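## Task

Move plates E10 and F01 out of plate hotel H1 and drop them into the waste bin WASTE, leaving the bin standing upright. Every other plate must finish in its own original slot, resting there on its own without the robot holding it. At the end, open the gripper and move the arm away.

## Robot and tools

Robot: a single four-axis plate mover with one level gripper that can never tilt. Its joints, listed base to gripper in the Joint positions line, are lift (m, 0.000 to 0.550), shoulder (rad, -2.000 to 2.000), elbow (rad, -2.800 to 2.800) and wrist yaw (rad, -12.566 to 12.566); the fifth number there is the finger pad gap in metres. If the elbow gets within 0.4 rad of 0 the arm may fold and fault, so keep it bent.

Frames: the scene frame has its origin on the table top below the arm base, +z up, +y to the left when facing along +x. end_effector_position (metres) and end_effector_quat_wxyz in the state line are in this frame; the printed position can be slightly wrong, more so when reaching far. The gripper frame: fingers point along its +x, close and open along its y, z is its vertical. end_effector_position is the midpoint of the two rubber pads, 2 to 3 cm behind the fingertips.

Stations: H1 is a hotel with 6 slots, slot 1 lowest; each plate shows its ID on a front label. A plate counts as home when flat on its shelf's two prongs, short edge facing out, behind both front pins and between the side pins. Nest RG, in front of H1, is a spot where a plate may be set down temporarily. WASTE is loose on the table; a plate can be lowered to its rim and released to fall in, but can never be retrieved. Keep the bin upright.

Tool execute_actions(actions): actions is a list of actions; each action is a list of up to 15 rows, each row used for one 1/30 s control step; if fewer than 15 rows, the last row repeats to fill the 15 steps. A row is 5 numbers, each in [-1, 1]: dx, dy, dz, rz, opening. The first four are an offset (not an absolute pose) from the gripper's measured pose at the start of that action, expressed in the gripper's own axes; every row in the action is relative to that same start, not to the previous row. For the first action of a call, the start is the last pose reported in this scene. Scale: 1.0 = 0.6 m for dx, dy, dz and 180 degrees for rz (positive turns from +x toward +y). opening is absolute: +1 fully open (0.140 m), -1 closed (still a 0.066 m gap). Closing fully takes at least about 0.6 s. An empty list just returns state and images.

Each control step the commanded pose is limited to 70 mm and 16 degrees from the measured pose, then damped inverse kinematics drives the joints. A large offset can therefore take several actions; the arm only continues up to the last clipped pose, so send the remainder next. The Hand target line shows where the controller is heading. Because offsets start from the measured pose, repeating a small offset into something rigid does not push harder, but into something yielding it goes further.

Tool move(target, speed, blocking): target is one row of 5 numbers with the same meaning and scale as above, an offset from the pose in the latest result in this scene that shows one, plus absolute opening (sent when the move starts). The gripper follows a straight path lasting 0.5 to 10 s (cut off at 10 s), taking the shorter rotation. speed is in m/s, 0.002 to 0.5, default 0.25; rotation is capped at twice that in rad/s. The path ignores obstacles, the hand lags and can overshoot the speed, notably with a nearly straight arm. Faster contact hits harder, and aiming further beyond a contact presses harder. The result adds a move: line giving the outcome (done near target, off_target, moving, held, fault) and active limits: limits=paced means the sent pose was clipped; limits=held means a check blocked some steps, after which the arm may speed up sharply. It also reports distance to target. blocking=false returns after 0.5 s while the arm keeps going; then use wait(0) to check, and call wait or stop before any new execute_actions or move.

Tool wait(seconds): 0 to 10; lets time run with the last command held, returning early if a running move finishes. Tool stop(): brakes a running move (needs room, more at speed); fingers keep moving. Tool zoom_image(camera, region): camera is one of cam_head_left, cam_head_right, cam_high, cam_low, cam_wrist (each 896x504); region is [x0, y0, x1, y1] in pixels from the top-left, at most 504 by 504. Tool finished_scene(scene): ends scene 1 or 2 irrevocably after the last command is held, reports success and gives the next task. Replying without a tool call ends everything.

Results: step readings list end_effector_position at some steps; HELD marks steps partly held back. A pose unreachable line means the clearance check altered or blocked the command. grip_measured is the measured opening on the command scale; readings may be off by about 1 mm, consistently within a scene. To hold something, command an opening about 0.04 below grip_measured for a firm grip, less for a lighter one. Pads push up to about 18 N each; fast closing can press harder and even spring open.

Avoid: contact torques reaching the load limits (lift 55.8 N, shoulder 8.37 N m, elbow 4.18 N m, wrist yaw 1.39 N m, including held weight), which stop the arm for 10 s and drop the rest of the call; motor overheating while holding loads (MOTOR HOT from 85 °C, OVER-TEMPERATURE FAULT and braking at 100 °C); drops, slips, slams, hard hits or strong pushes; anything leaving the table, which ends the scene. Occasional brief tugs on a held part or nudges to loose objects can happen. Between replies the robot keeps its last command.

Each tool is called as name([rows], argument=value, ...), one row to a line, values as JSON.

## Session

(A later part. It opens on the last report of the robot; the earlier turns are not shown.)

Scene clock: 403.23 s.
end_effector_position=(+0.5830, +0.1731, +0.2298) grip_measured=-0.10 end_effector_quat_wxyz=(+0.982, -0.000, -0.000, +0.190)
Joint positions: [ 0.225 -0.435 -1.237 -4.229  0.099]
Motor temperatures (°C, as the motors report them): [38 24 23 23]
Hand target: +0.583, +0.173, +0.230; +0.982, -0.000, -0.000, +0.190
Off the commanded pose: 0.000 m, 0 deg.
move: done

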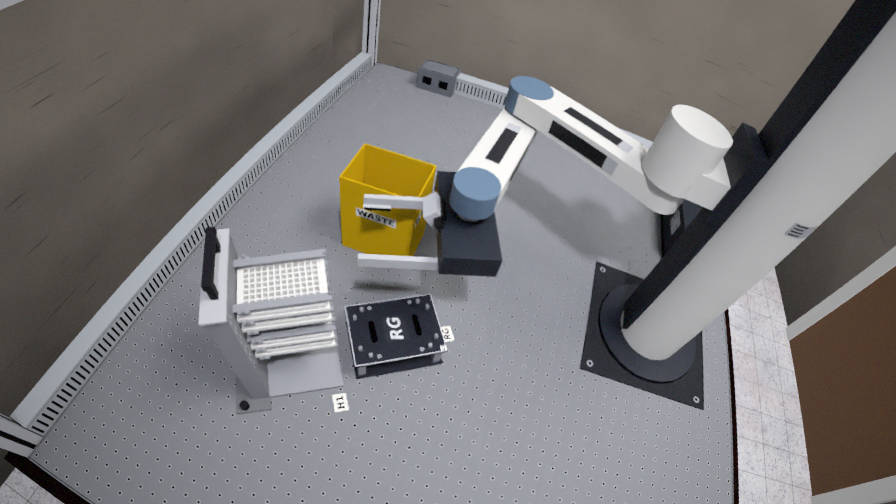

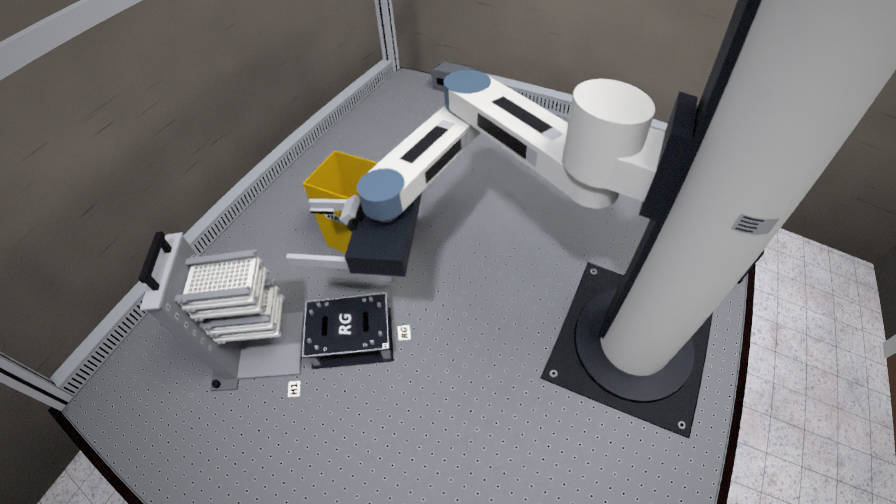

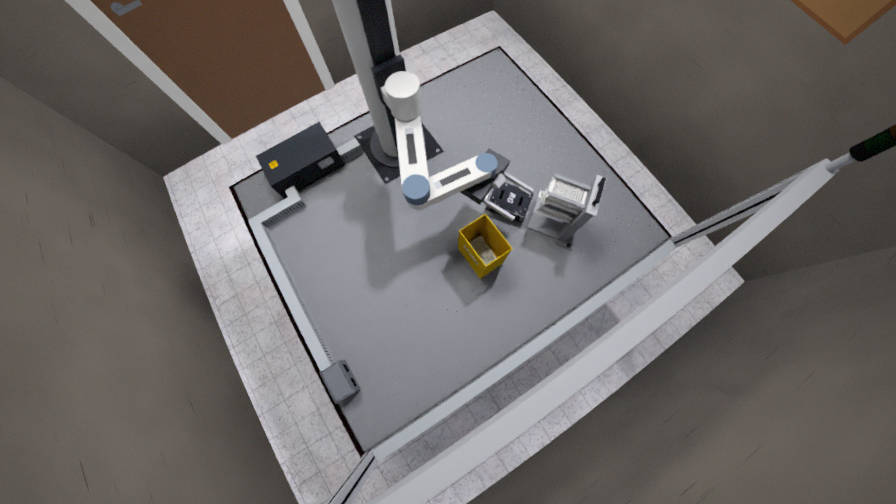

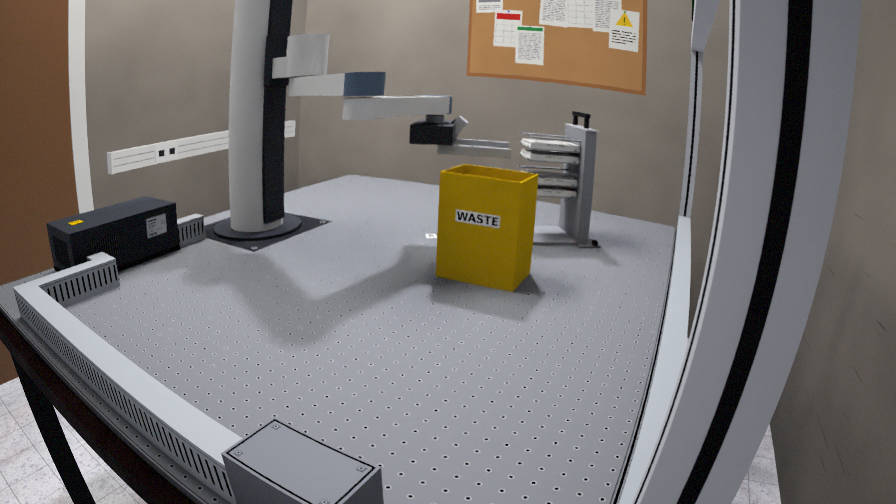

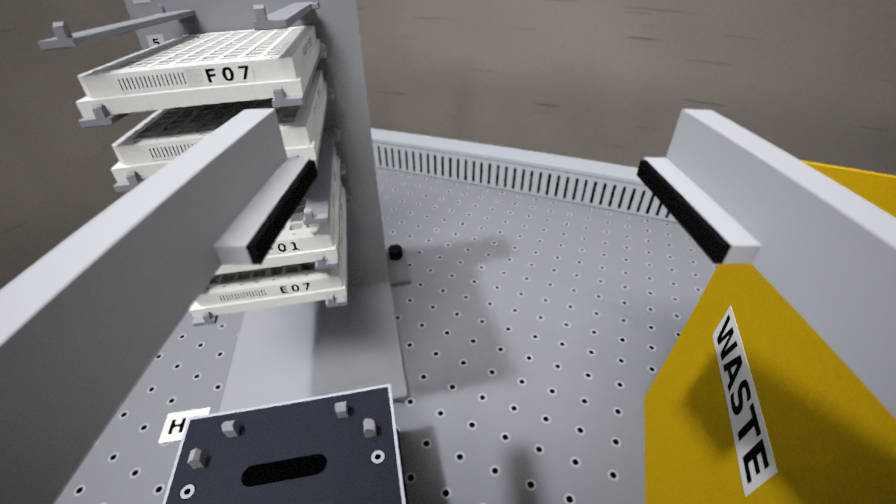

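move(target=[0.0317, 0.166, -0.1077, 0.0707, -0.1], speed=0.25)

Scene clock: 417.33 s.
end_effector_position=(+0.5632, +0.2728, +0.1652) grip_measured=-0.10 end_effector_quat_wxyz=(+0.955, -0.000, -0.000, +0.298)
Joint positions: [ 0.16  -0.168 -1.39  -4.119  0.099]
Motor temperatures (°C, as the motors report them): [38 24 23 23]
Hand target: +0.563, +0.273, +0.165; +0.955, -0.000, -0.000, +0.298
Off the commanded pose: 0.000 m, 0 deg.
move: done

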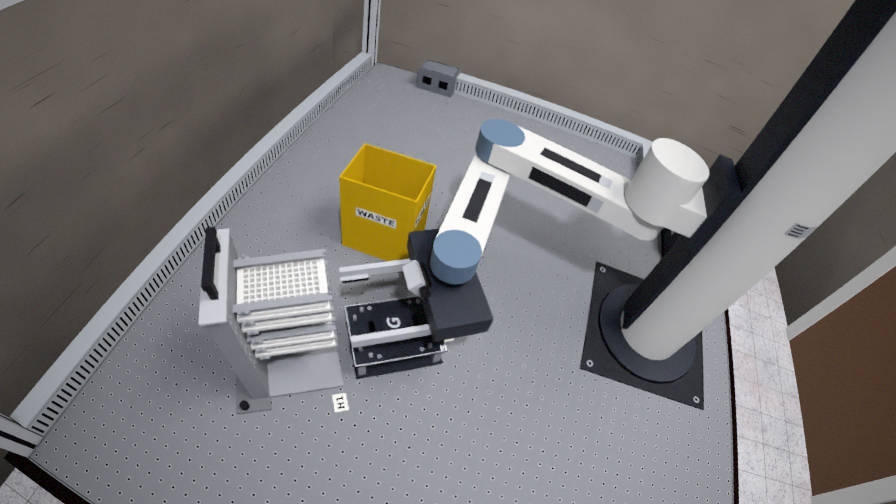

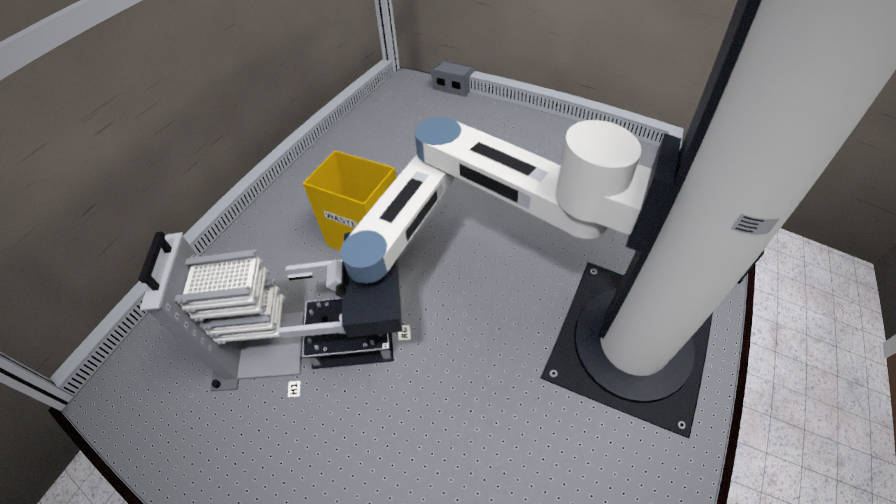

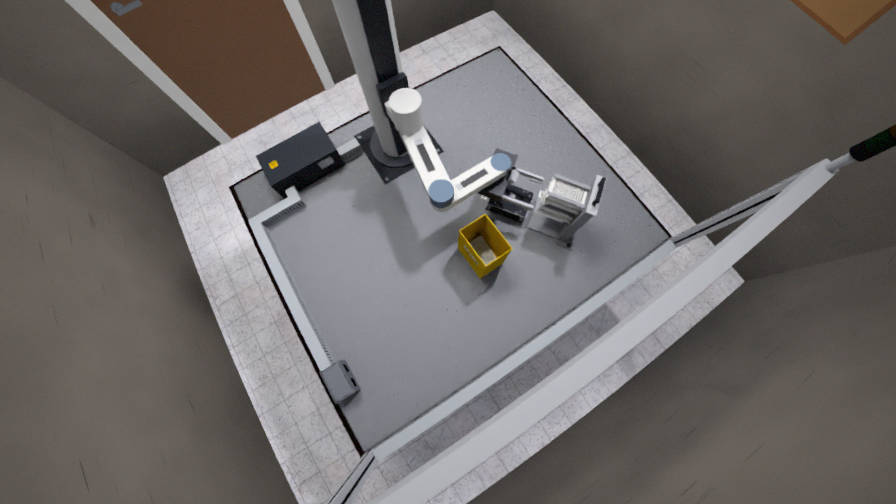

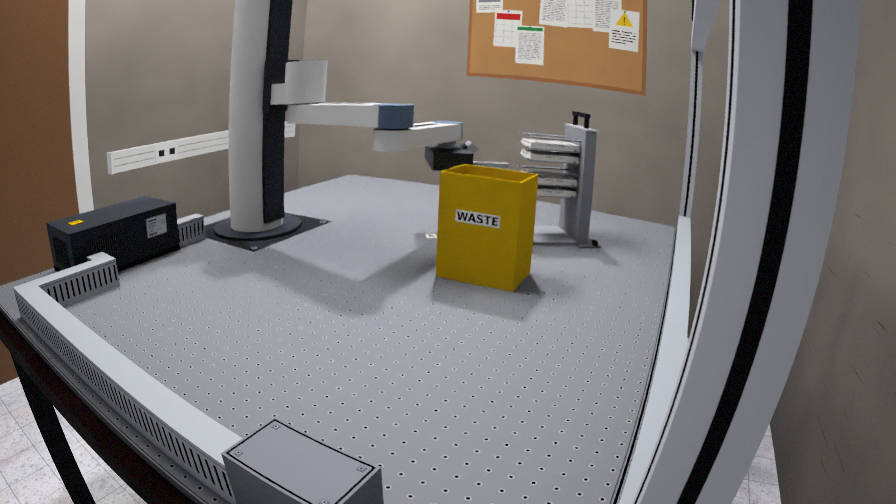

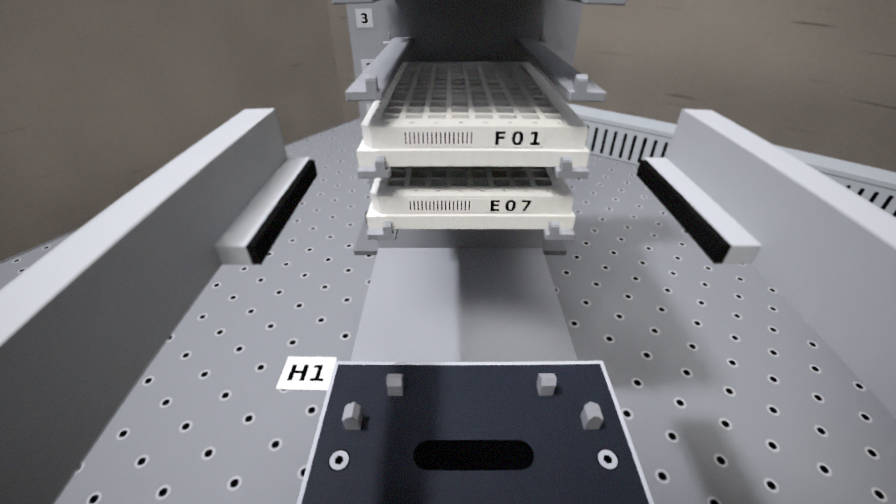

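zoom_image(camera="cam_wrist", region=[330, 40, 630, 260])

Region (330, 40, 630, 260) of cam_wrist's 896x504 image, scaled by 1.680, with more detail than that image has; it fills the top 370 rows of this view, and the rest is white.

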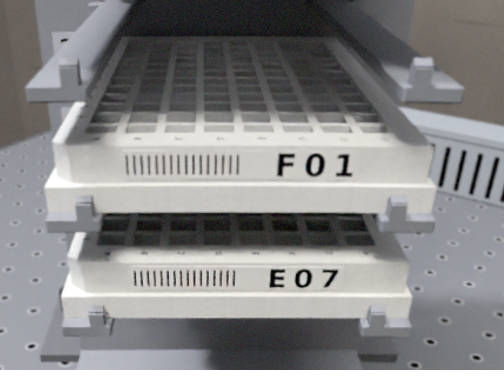

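move(target=[0.1595, -0.0012, 0.0005, -0.0006, -0.1], speed=0.13)

Scene clock: 445.37 s.
end_effector_position=(+0.6422, +0.3267, +0.1654) grip_measured=-0.10 end_effector_quat_wxyz=(+0.955, -0.000, -0.000, +0.297)
Joint positions: [ 0.16   0.066 -1.944 -3.802  0.099]
Motor temperatures (°C, as the motors report them): [38 24 23 23]
Hand target: +0.642, +0.327, +0.165; +0.955, -0.000, -0.000, +0.297
Off the commanded pose: 0.000 m, 0 deg.
move: done

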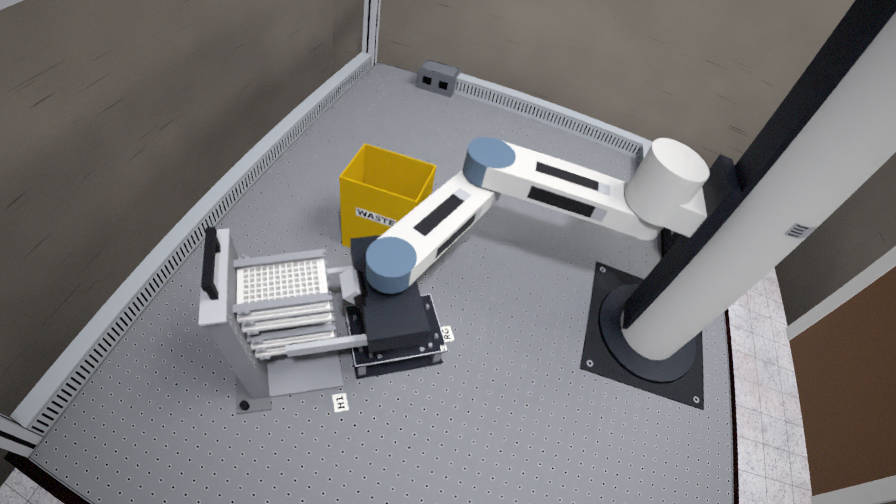

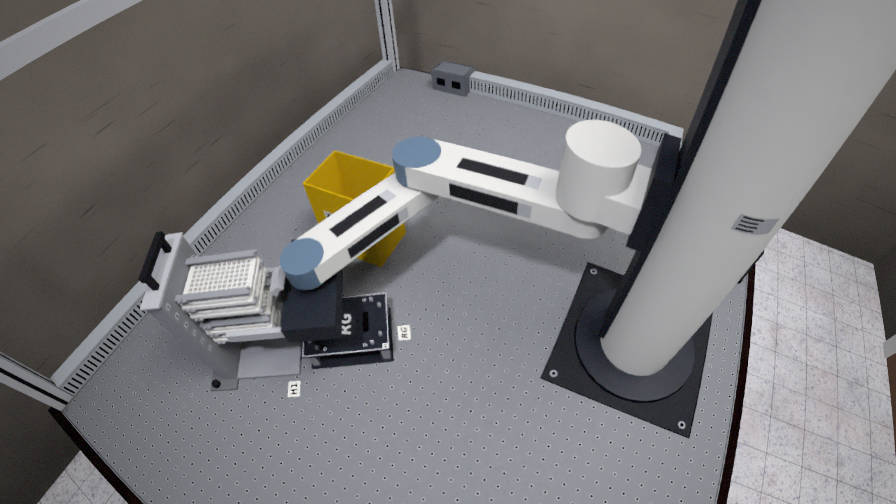

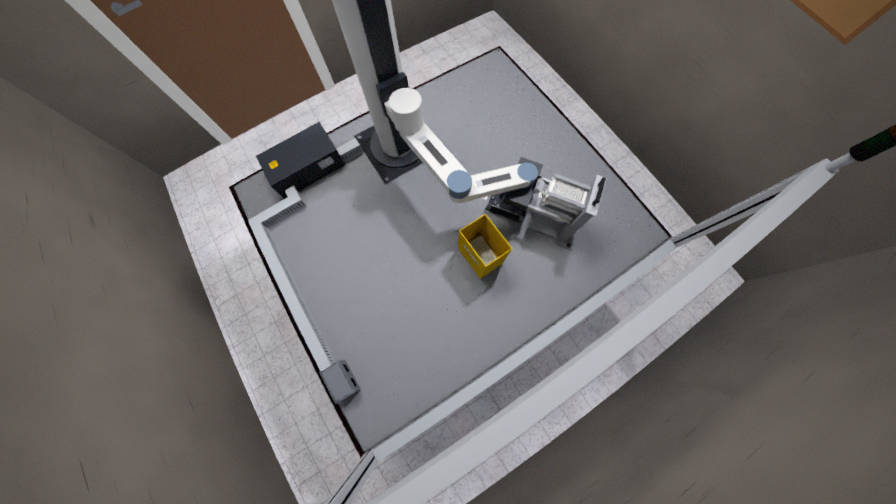

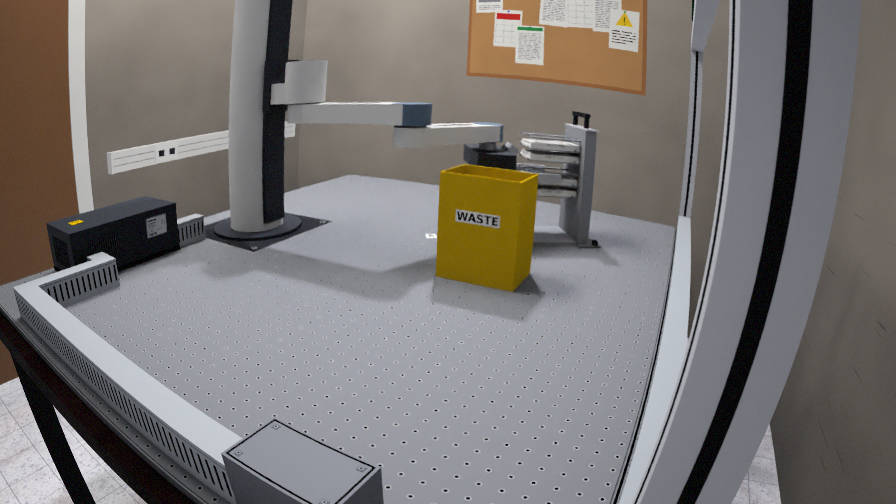

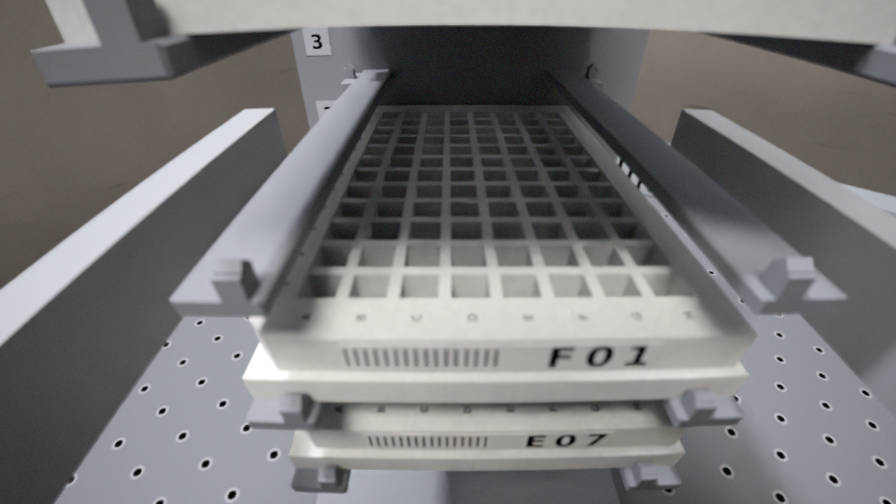

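execute_actions([
  [[0,0.0007,-0.0005,0,-0.25],[0,0.0007,-0.0005,0,-0.38],[0,0.0007,-0.0005,0,-0.46],[0,0.0007,-0.0005,0,-0.48],[0,0.0007,-0.0005,0,-0.49],[0,0.0007,-0.0005,0,-0.50],[0,0.0007,-0.0005,0,-0.51],[0,0.0007,-0.0005,0,-0.52],[0,0.0007,-0.0005,0,-0.53],[0,0.0007,-0.0005,0,-0.54],[0,0.0007,-0.0005,0,-0.55],[0,0.0007,-0.0005,0,-0.56],[0,0.0007,-0.0005,0,-0.575],[0,0.0007,-0.0005,0,-0.59],[0,0.0007,-0.0005,0,-0.60]],
])

Scene clock: 466.20 s.
end_effector_position=(+0.6420, +0.3270, +0.1651) grip_measured=-0.55 end_effector_quat_wxyz=(+0.955, -0.000, -0.000, +0.297)
Joint positions: [ 0.16   0.067 -1.944 -3.803  0.083]
Motor temperatures (°C, as the motors report them): [38 24 23 23]
Hand target: +0.642, +0.327, +0.165; +0.955, -0.000, -0.000, +0.297
Off the commanded pose: 0.000 m, 0 deg.
Step readings (end_effector_position):
0: (+0.6422, +0.3267, +0.1654)
1: (+0.6422, +0.3268, +0.1653)
2: (+0.6420, +0.3270, +0.1651)
4: (+0.6420, +0.3270, +0.1651)
8: (+0.6420, +0.3270, +0.1651)
15: end_effector_position above

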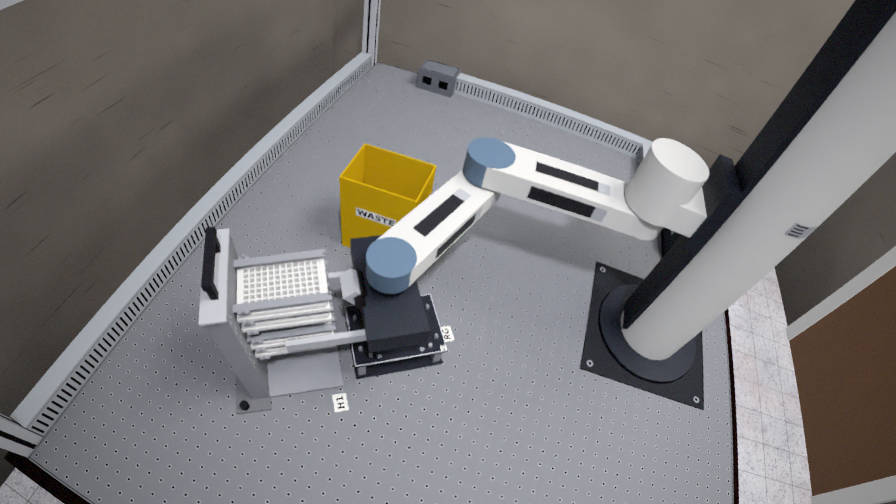

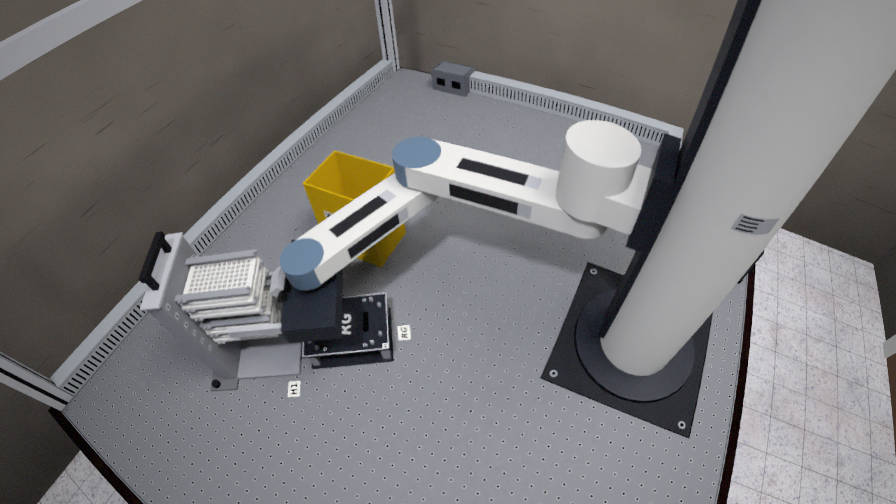

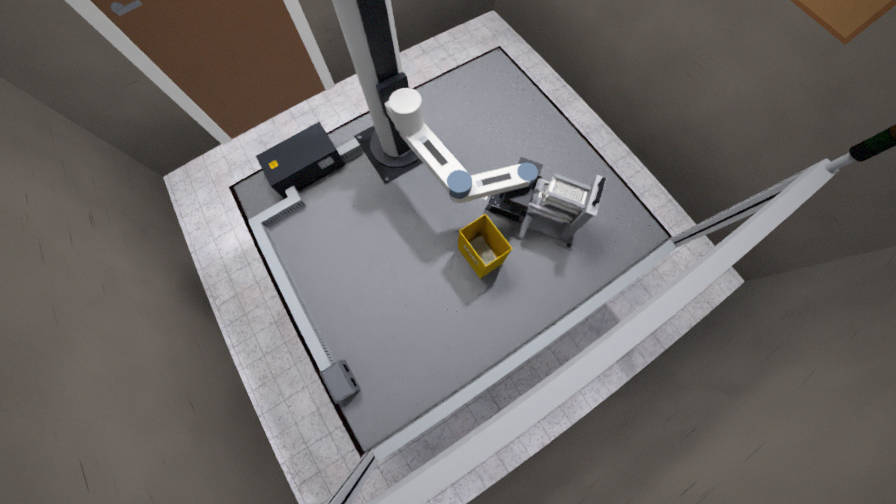

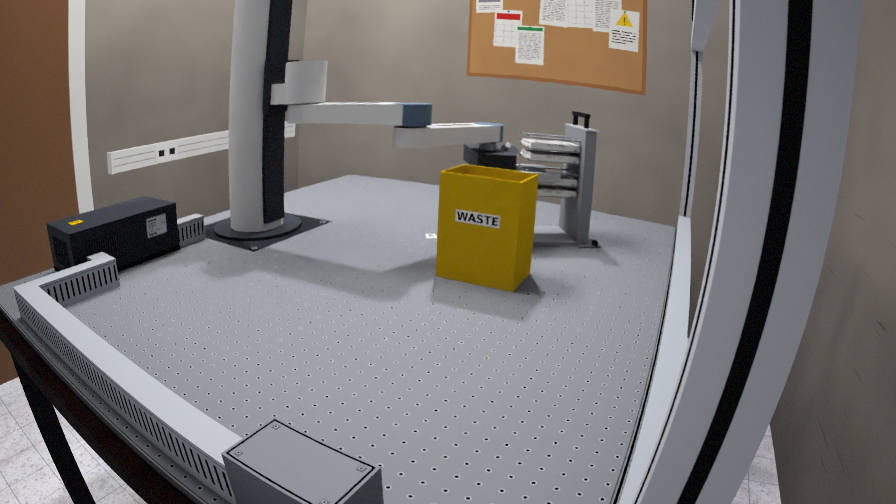

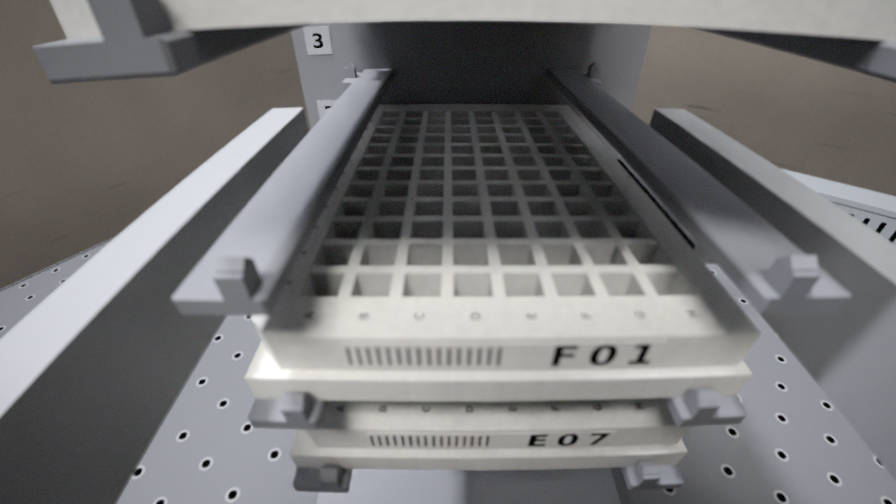

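execute_actions([
  [[0,0,0.001,0,-0.6],[0,0,0.002,0,-0.6],[0,0,0.0035,0,-0.6],[0,0,0.005,0,-0.6],[0,0,0.0065,0,-0.6],[0,0,0.008,0,-0.6],[0,0,0.0095,0,-0.6],[0,0,0.0105,0,-0.6],[0,0,0.0113,0,-0.6],[0,0,0.012,0,-0.6]],
])

Scene clock: 472.07 s.
end_effector_position=(+0.6420, +0.3270, +0.1723) grip_measured=-0.55 end_effector_quat_wxyz=(+0.955, -0.000, -0.000, +0.297)
Joint positions: [ 0.167  0.067 -1.944 -3.803  0.083]
Motor temperatures (°C, as the motors report them): [38 24 23 23]
Hand target: +0.642, +0.327, +0.172; +0.955, -0.000, -0.000, +0.297
Off the commanded pose: 0.000 m, 0 deg.
Step readings (end_effector_position):
0: (+0.6420, +0.3270, +0.1651)
1: (+0.6420, +0.3270, +0.1654)
2: (+0.6420, +0.3270, +0.1660)
4: (+0.6420, +0.3270, +0.1676)
8: (+0.6420, +0.3270, +0.1711)
15: end_effector_position above

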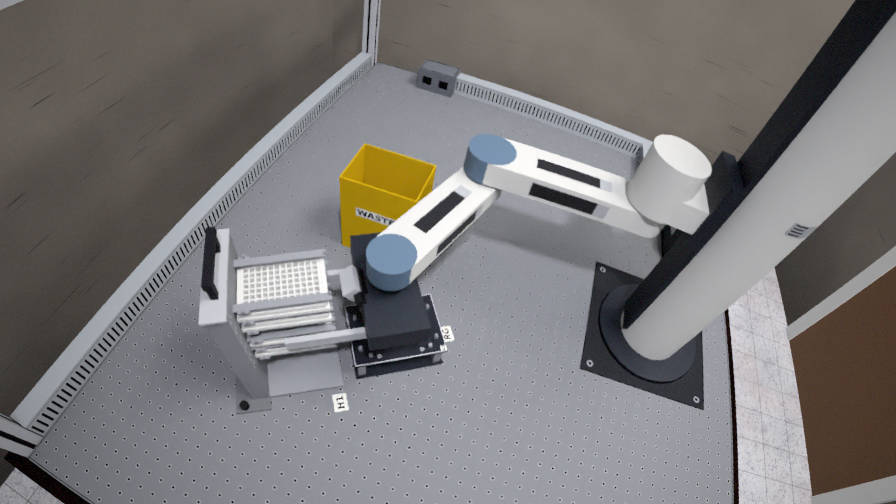

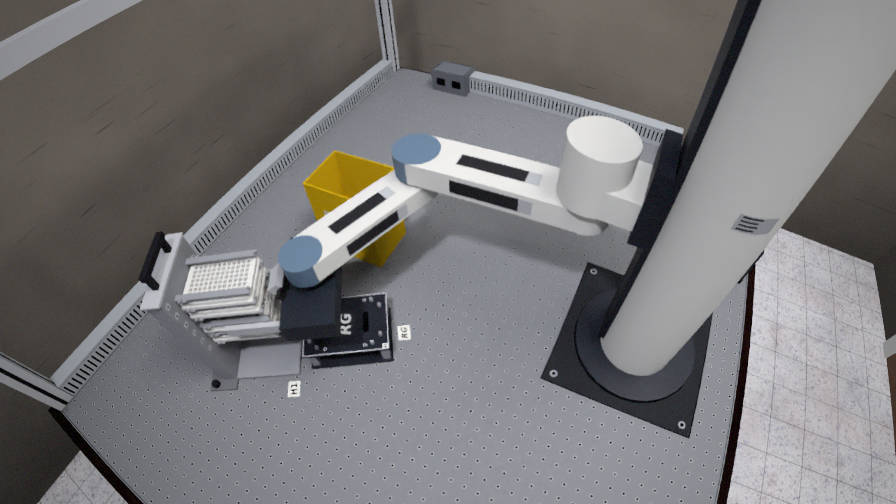

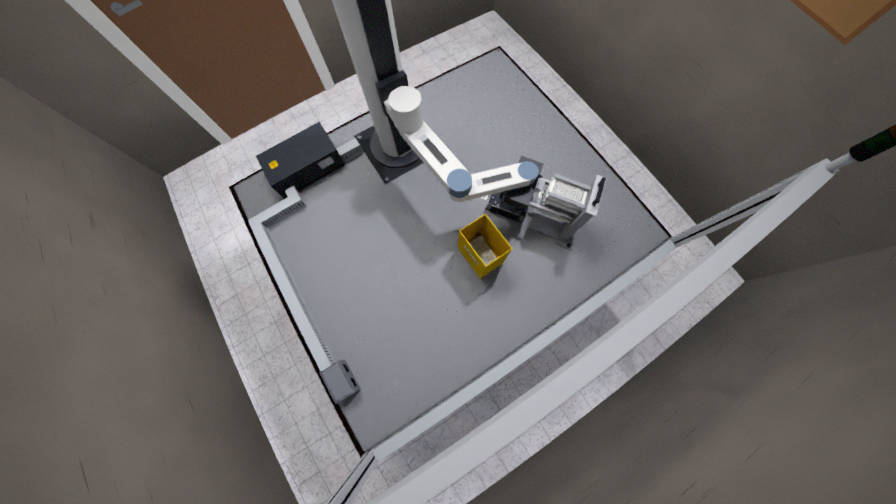

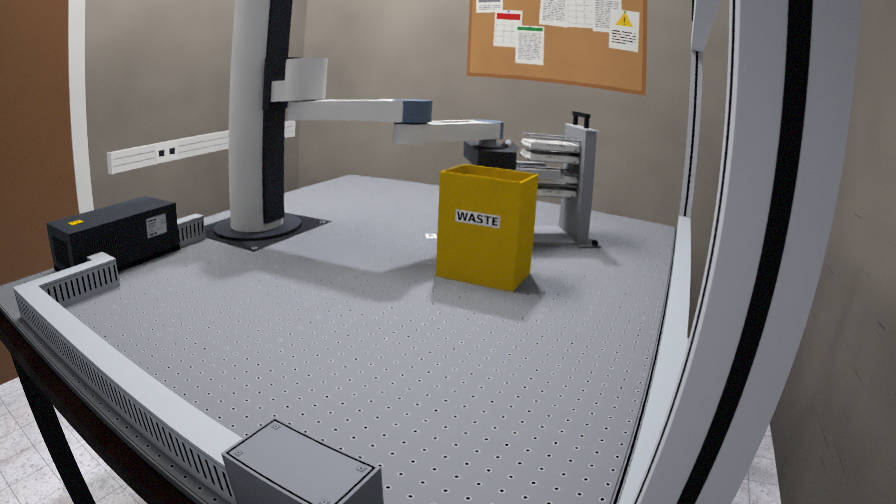

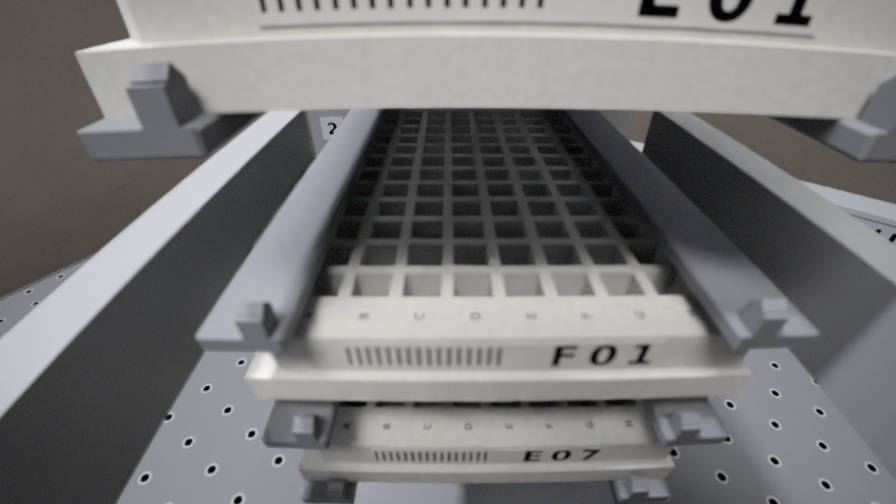

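The plate rose with the gripper. Retracting straight out.

move(target=[-0.2583, 0, 0, 0, -0.6], speed=0.14)

Scene clock: 477.67 s.
end_effector_position=(+0.5144, +0.2391, +0.1723) grip_measured=-0.55 end_effector_quat_wxyz=(+0.955, -0.000, -0.000, +0.297)
Joint positions: [ 0.167 -0.275 -1.106 -4.299  0.083]
Motor temperatures (°C, as the motors report them): [38 24 23 23]
Hand target: +0.514, +0.239, +0.172; +0.955, -0.000, -0.000, +0.297
Off the commanded pose: 0.000 m, 0 deg.
move: done

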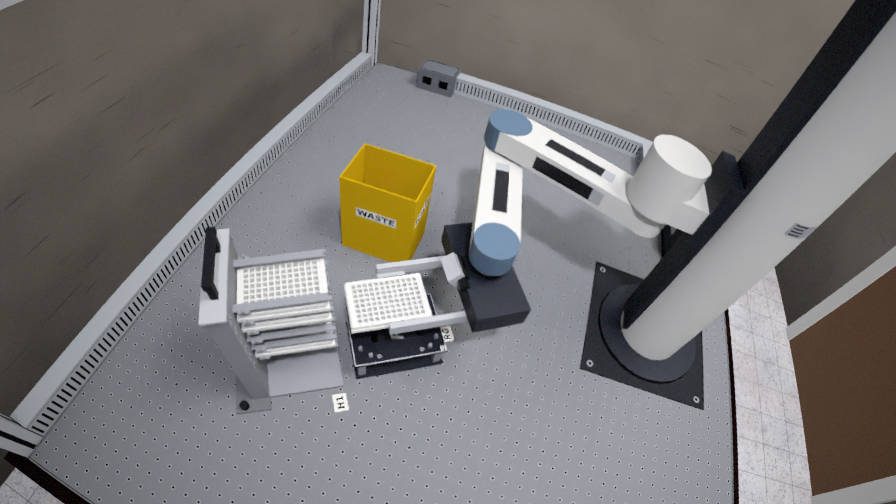

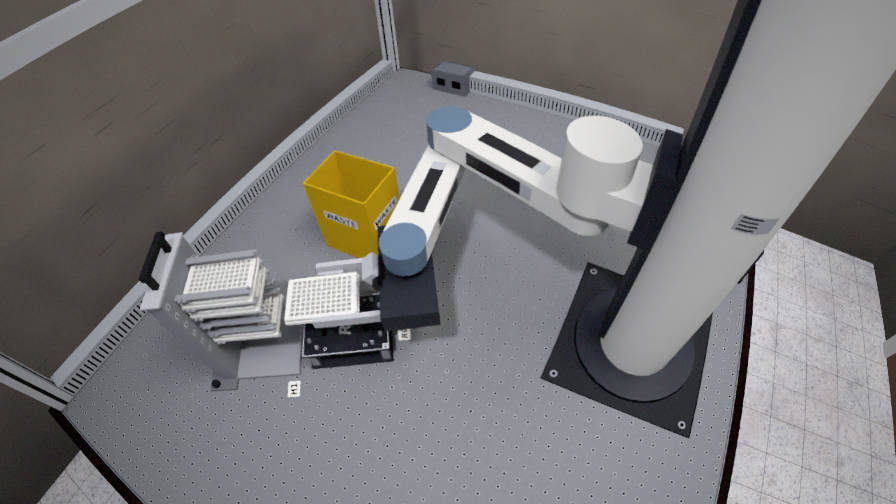

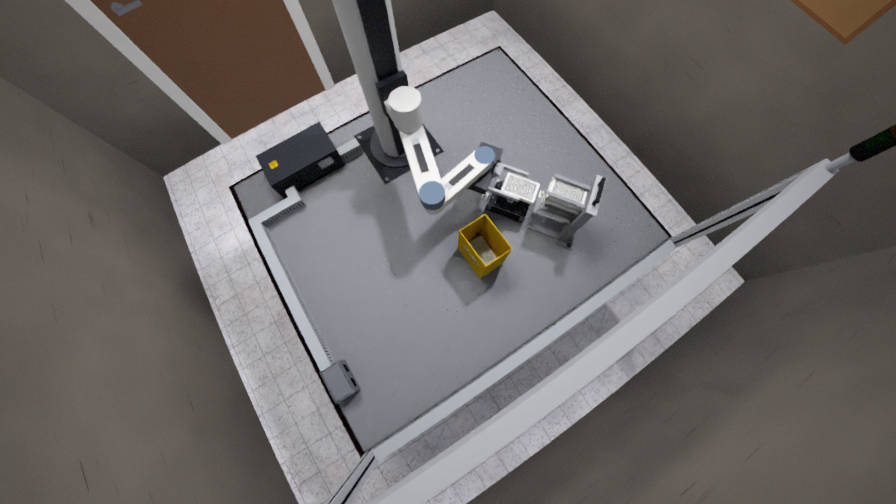

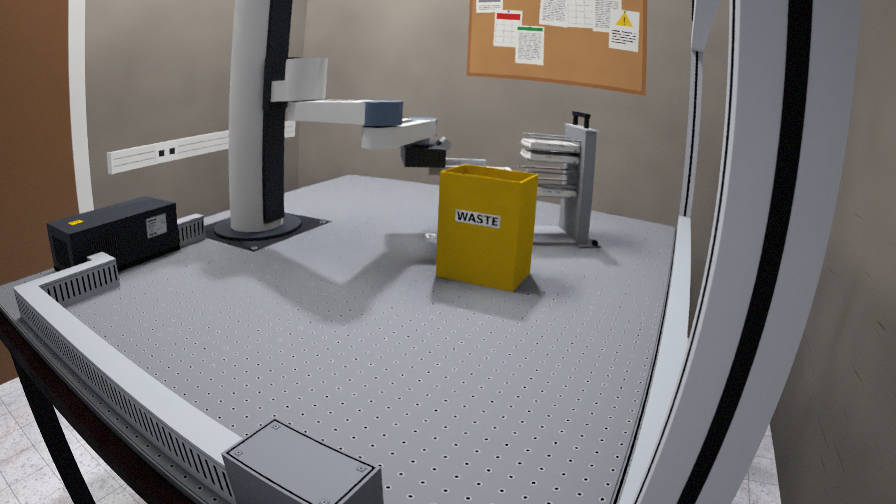

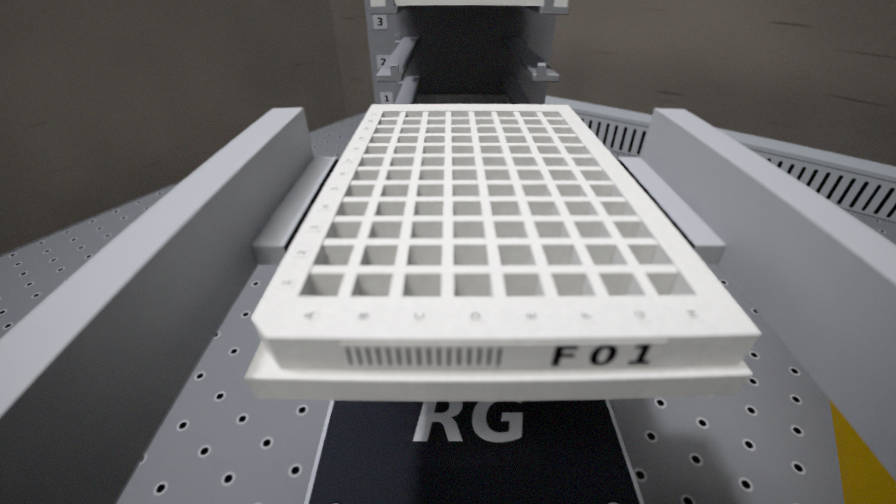

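move(target=[-0.0296, -0.1555, 0.1062, -0.0702, -0.6], speed=0.22)

Scene clock: 517.37 s.
end_effector_position=(+0.5529, +0.1520, +0.2361) grip_measured=-0.55 end_effector_quat_wxyz=(+0.982, -0.000, -0.000, +0.190)
Joint positions: [ 0.231 -0.524 -1.07  -4.306  0.083]
Motor temperatures (°C, as the motors report them): [38 24 23 23]
Hand target: +0.553, +0.152, +0.236; +0.982, -0.000, -0.000, +0.190
Off the commanded pose: 0.000 m, 0 deg.
move: done

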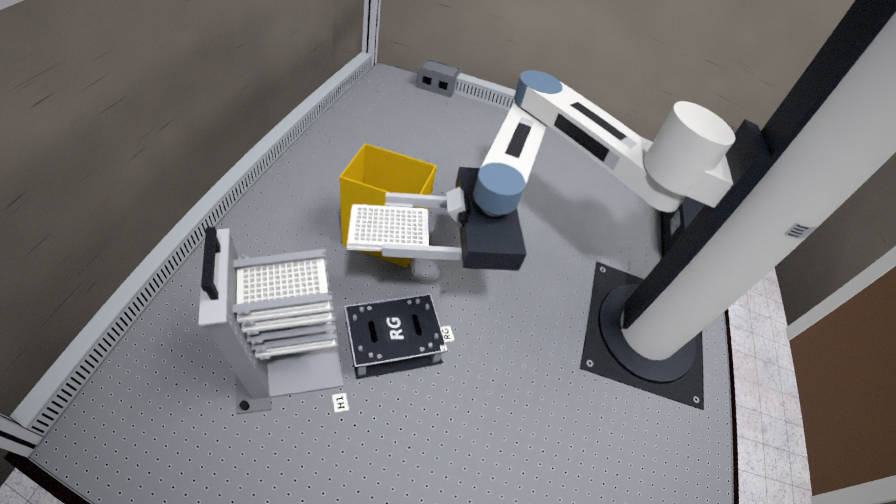

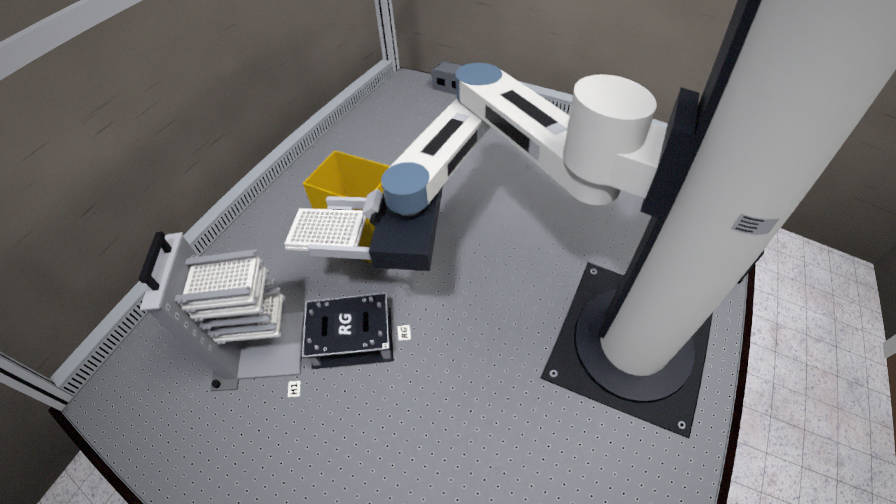

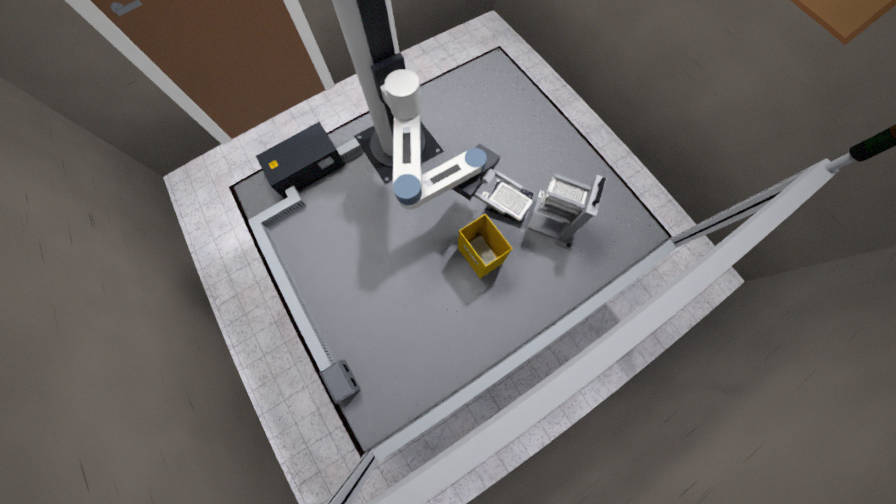

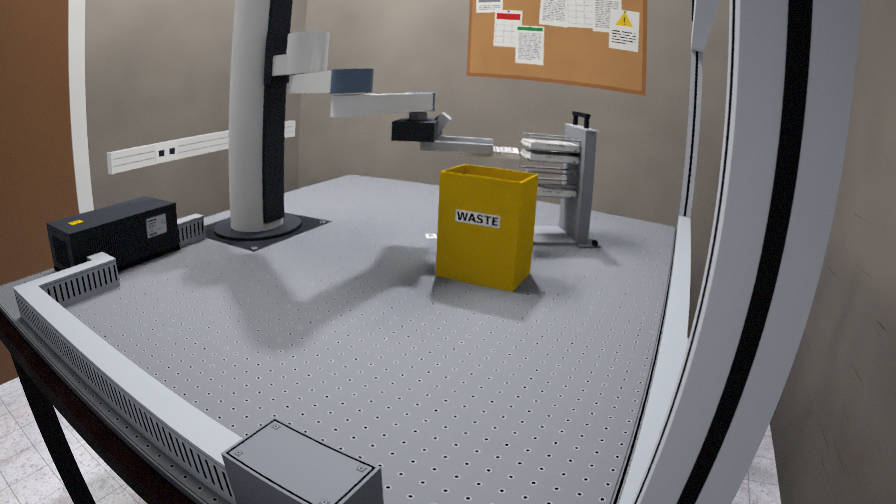

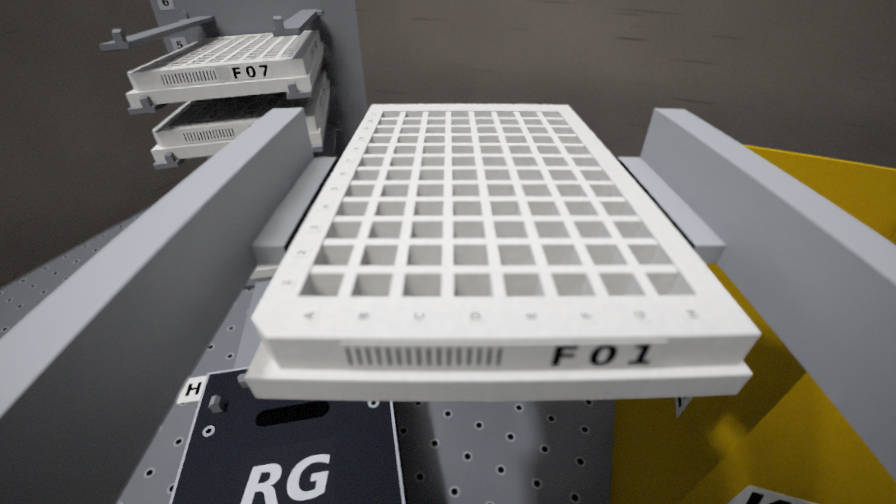

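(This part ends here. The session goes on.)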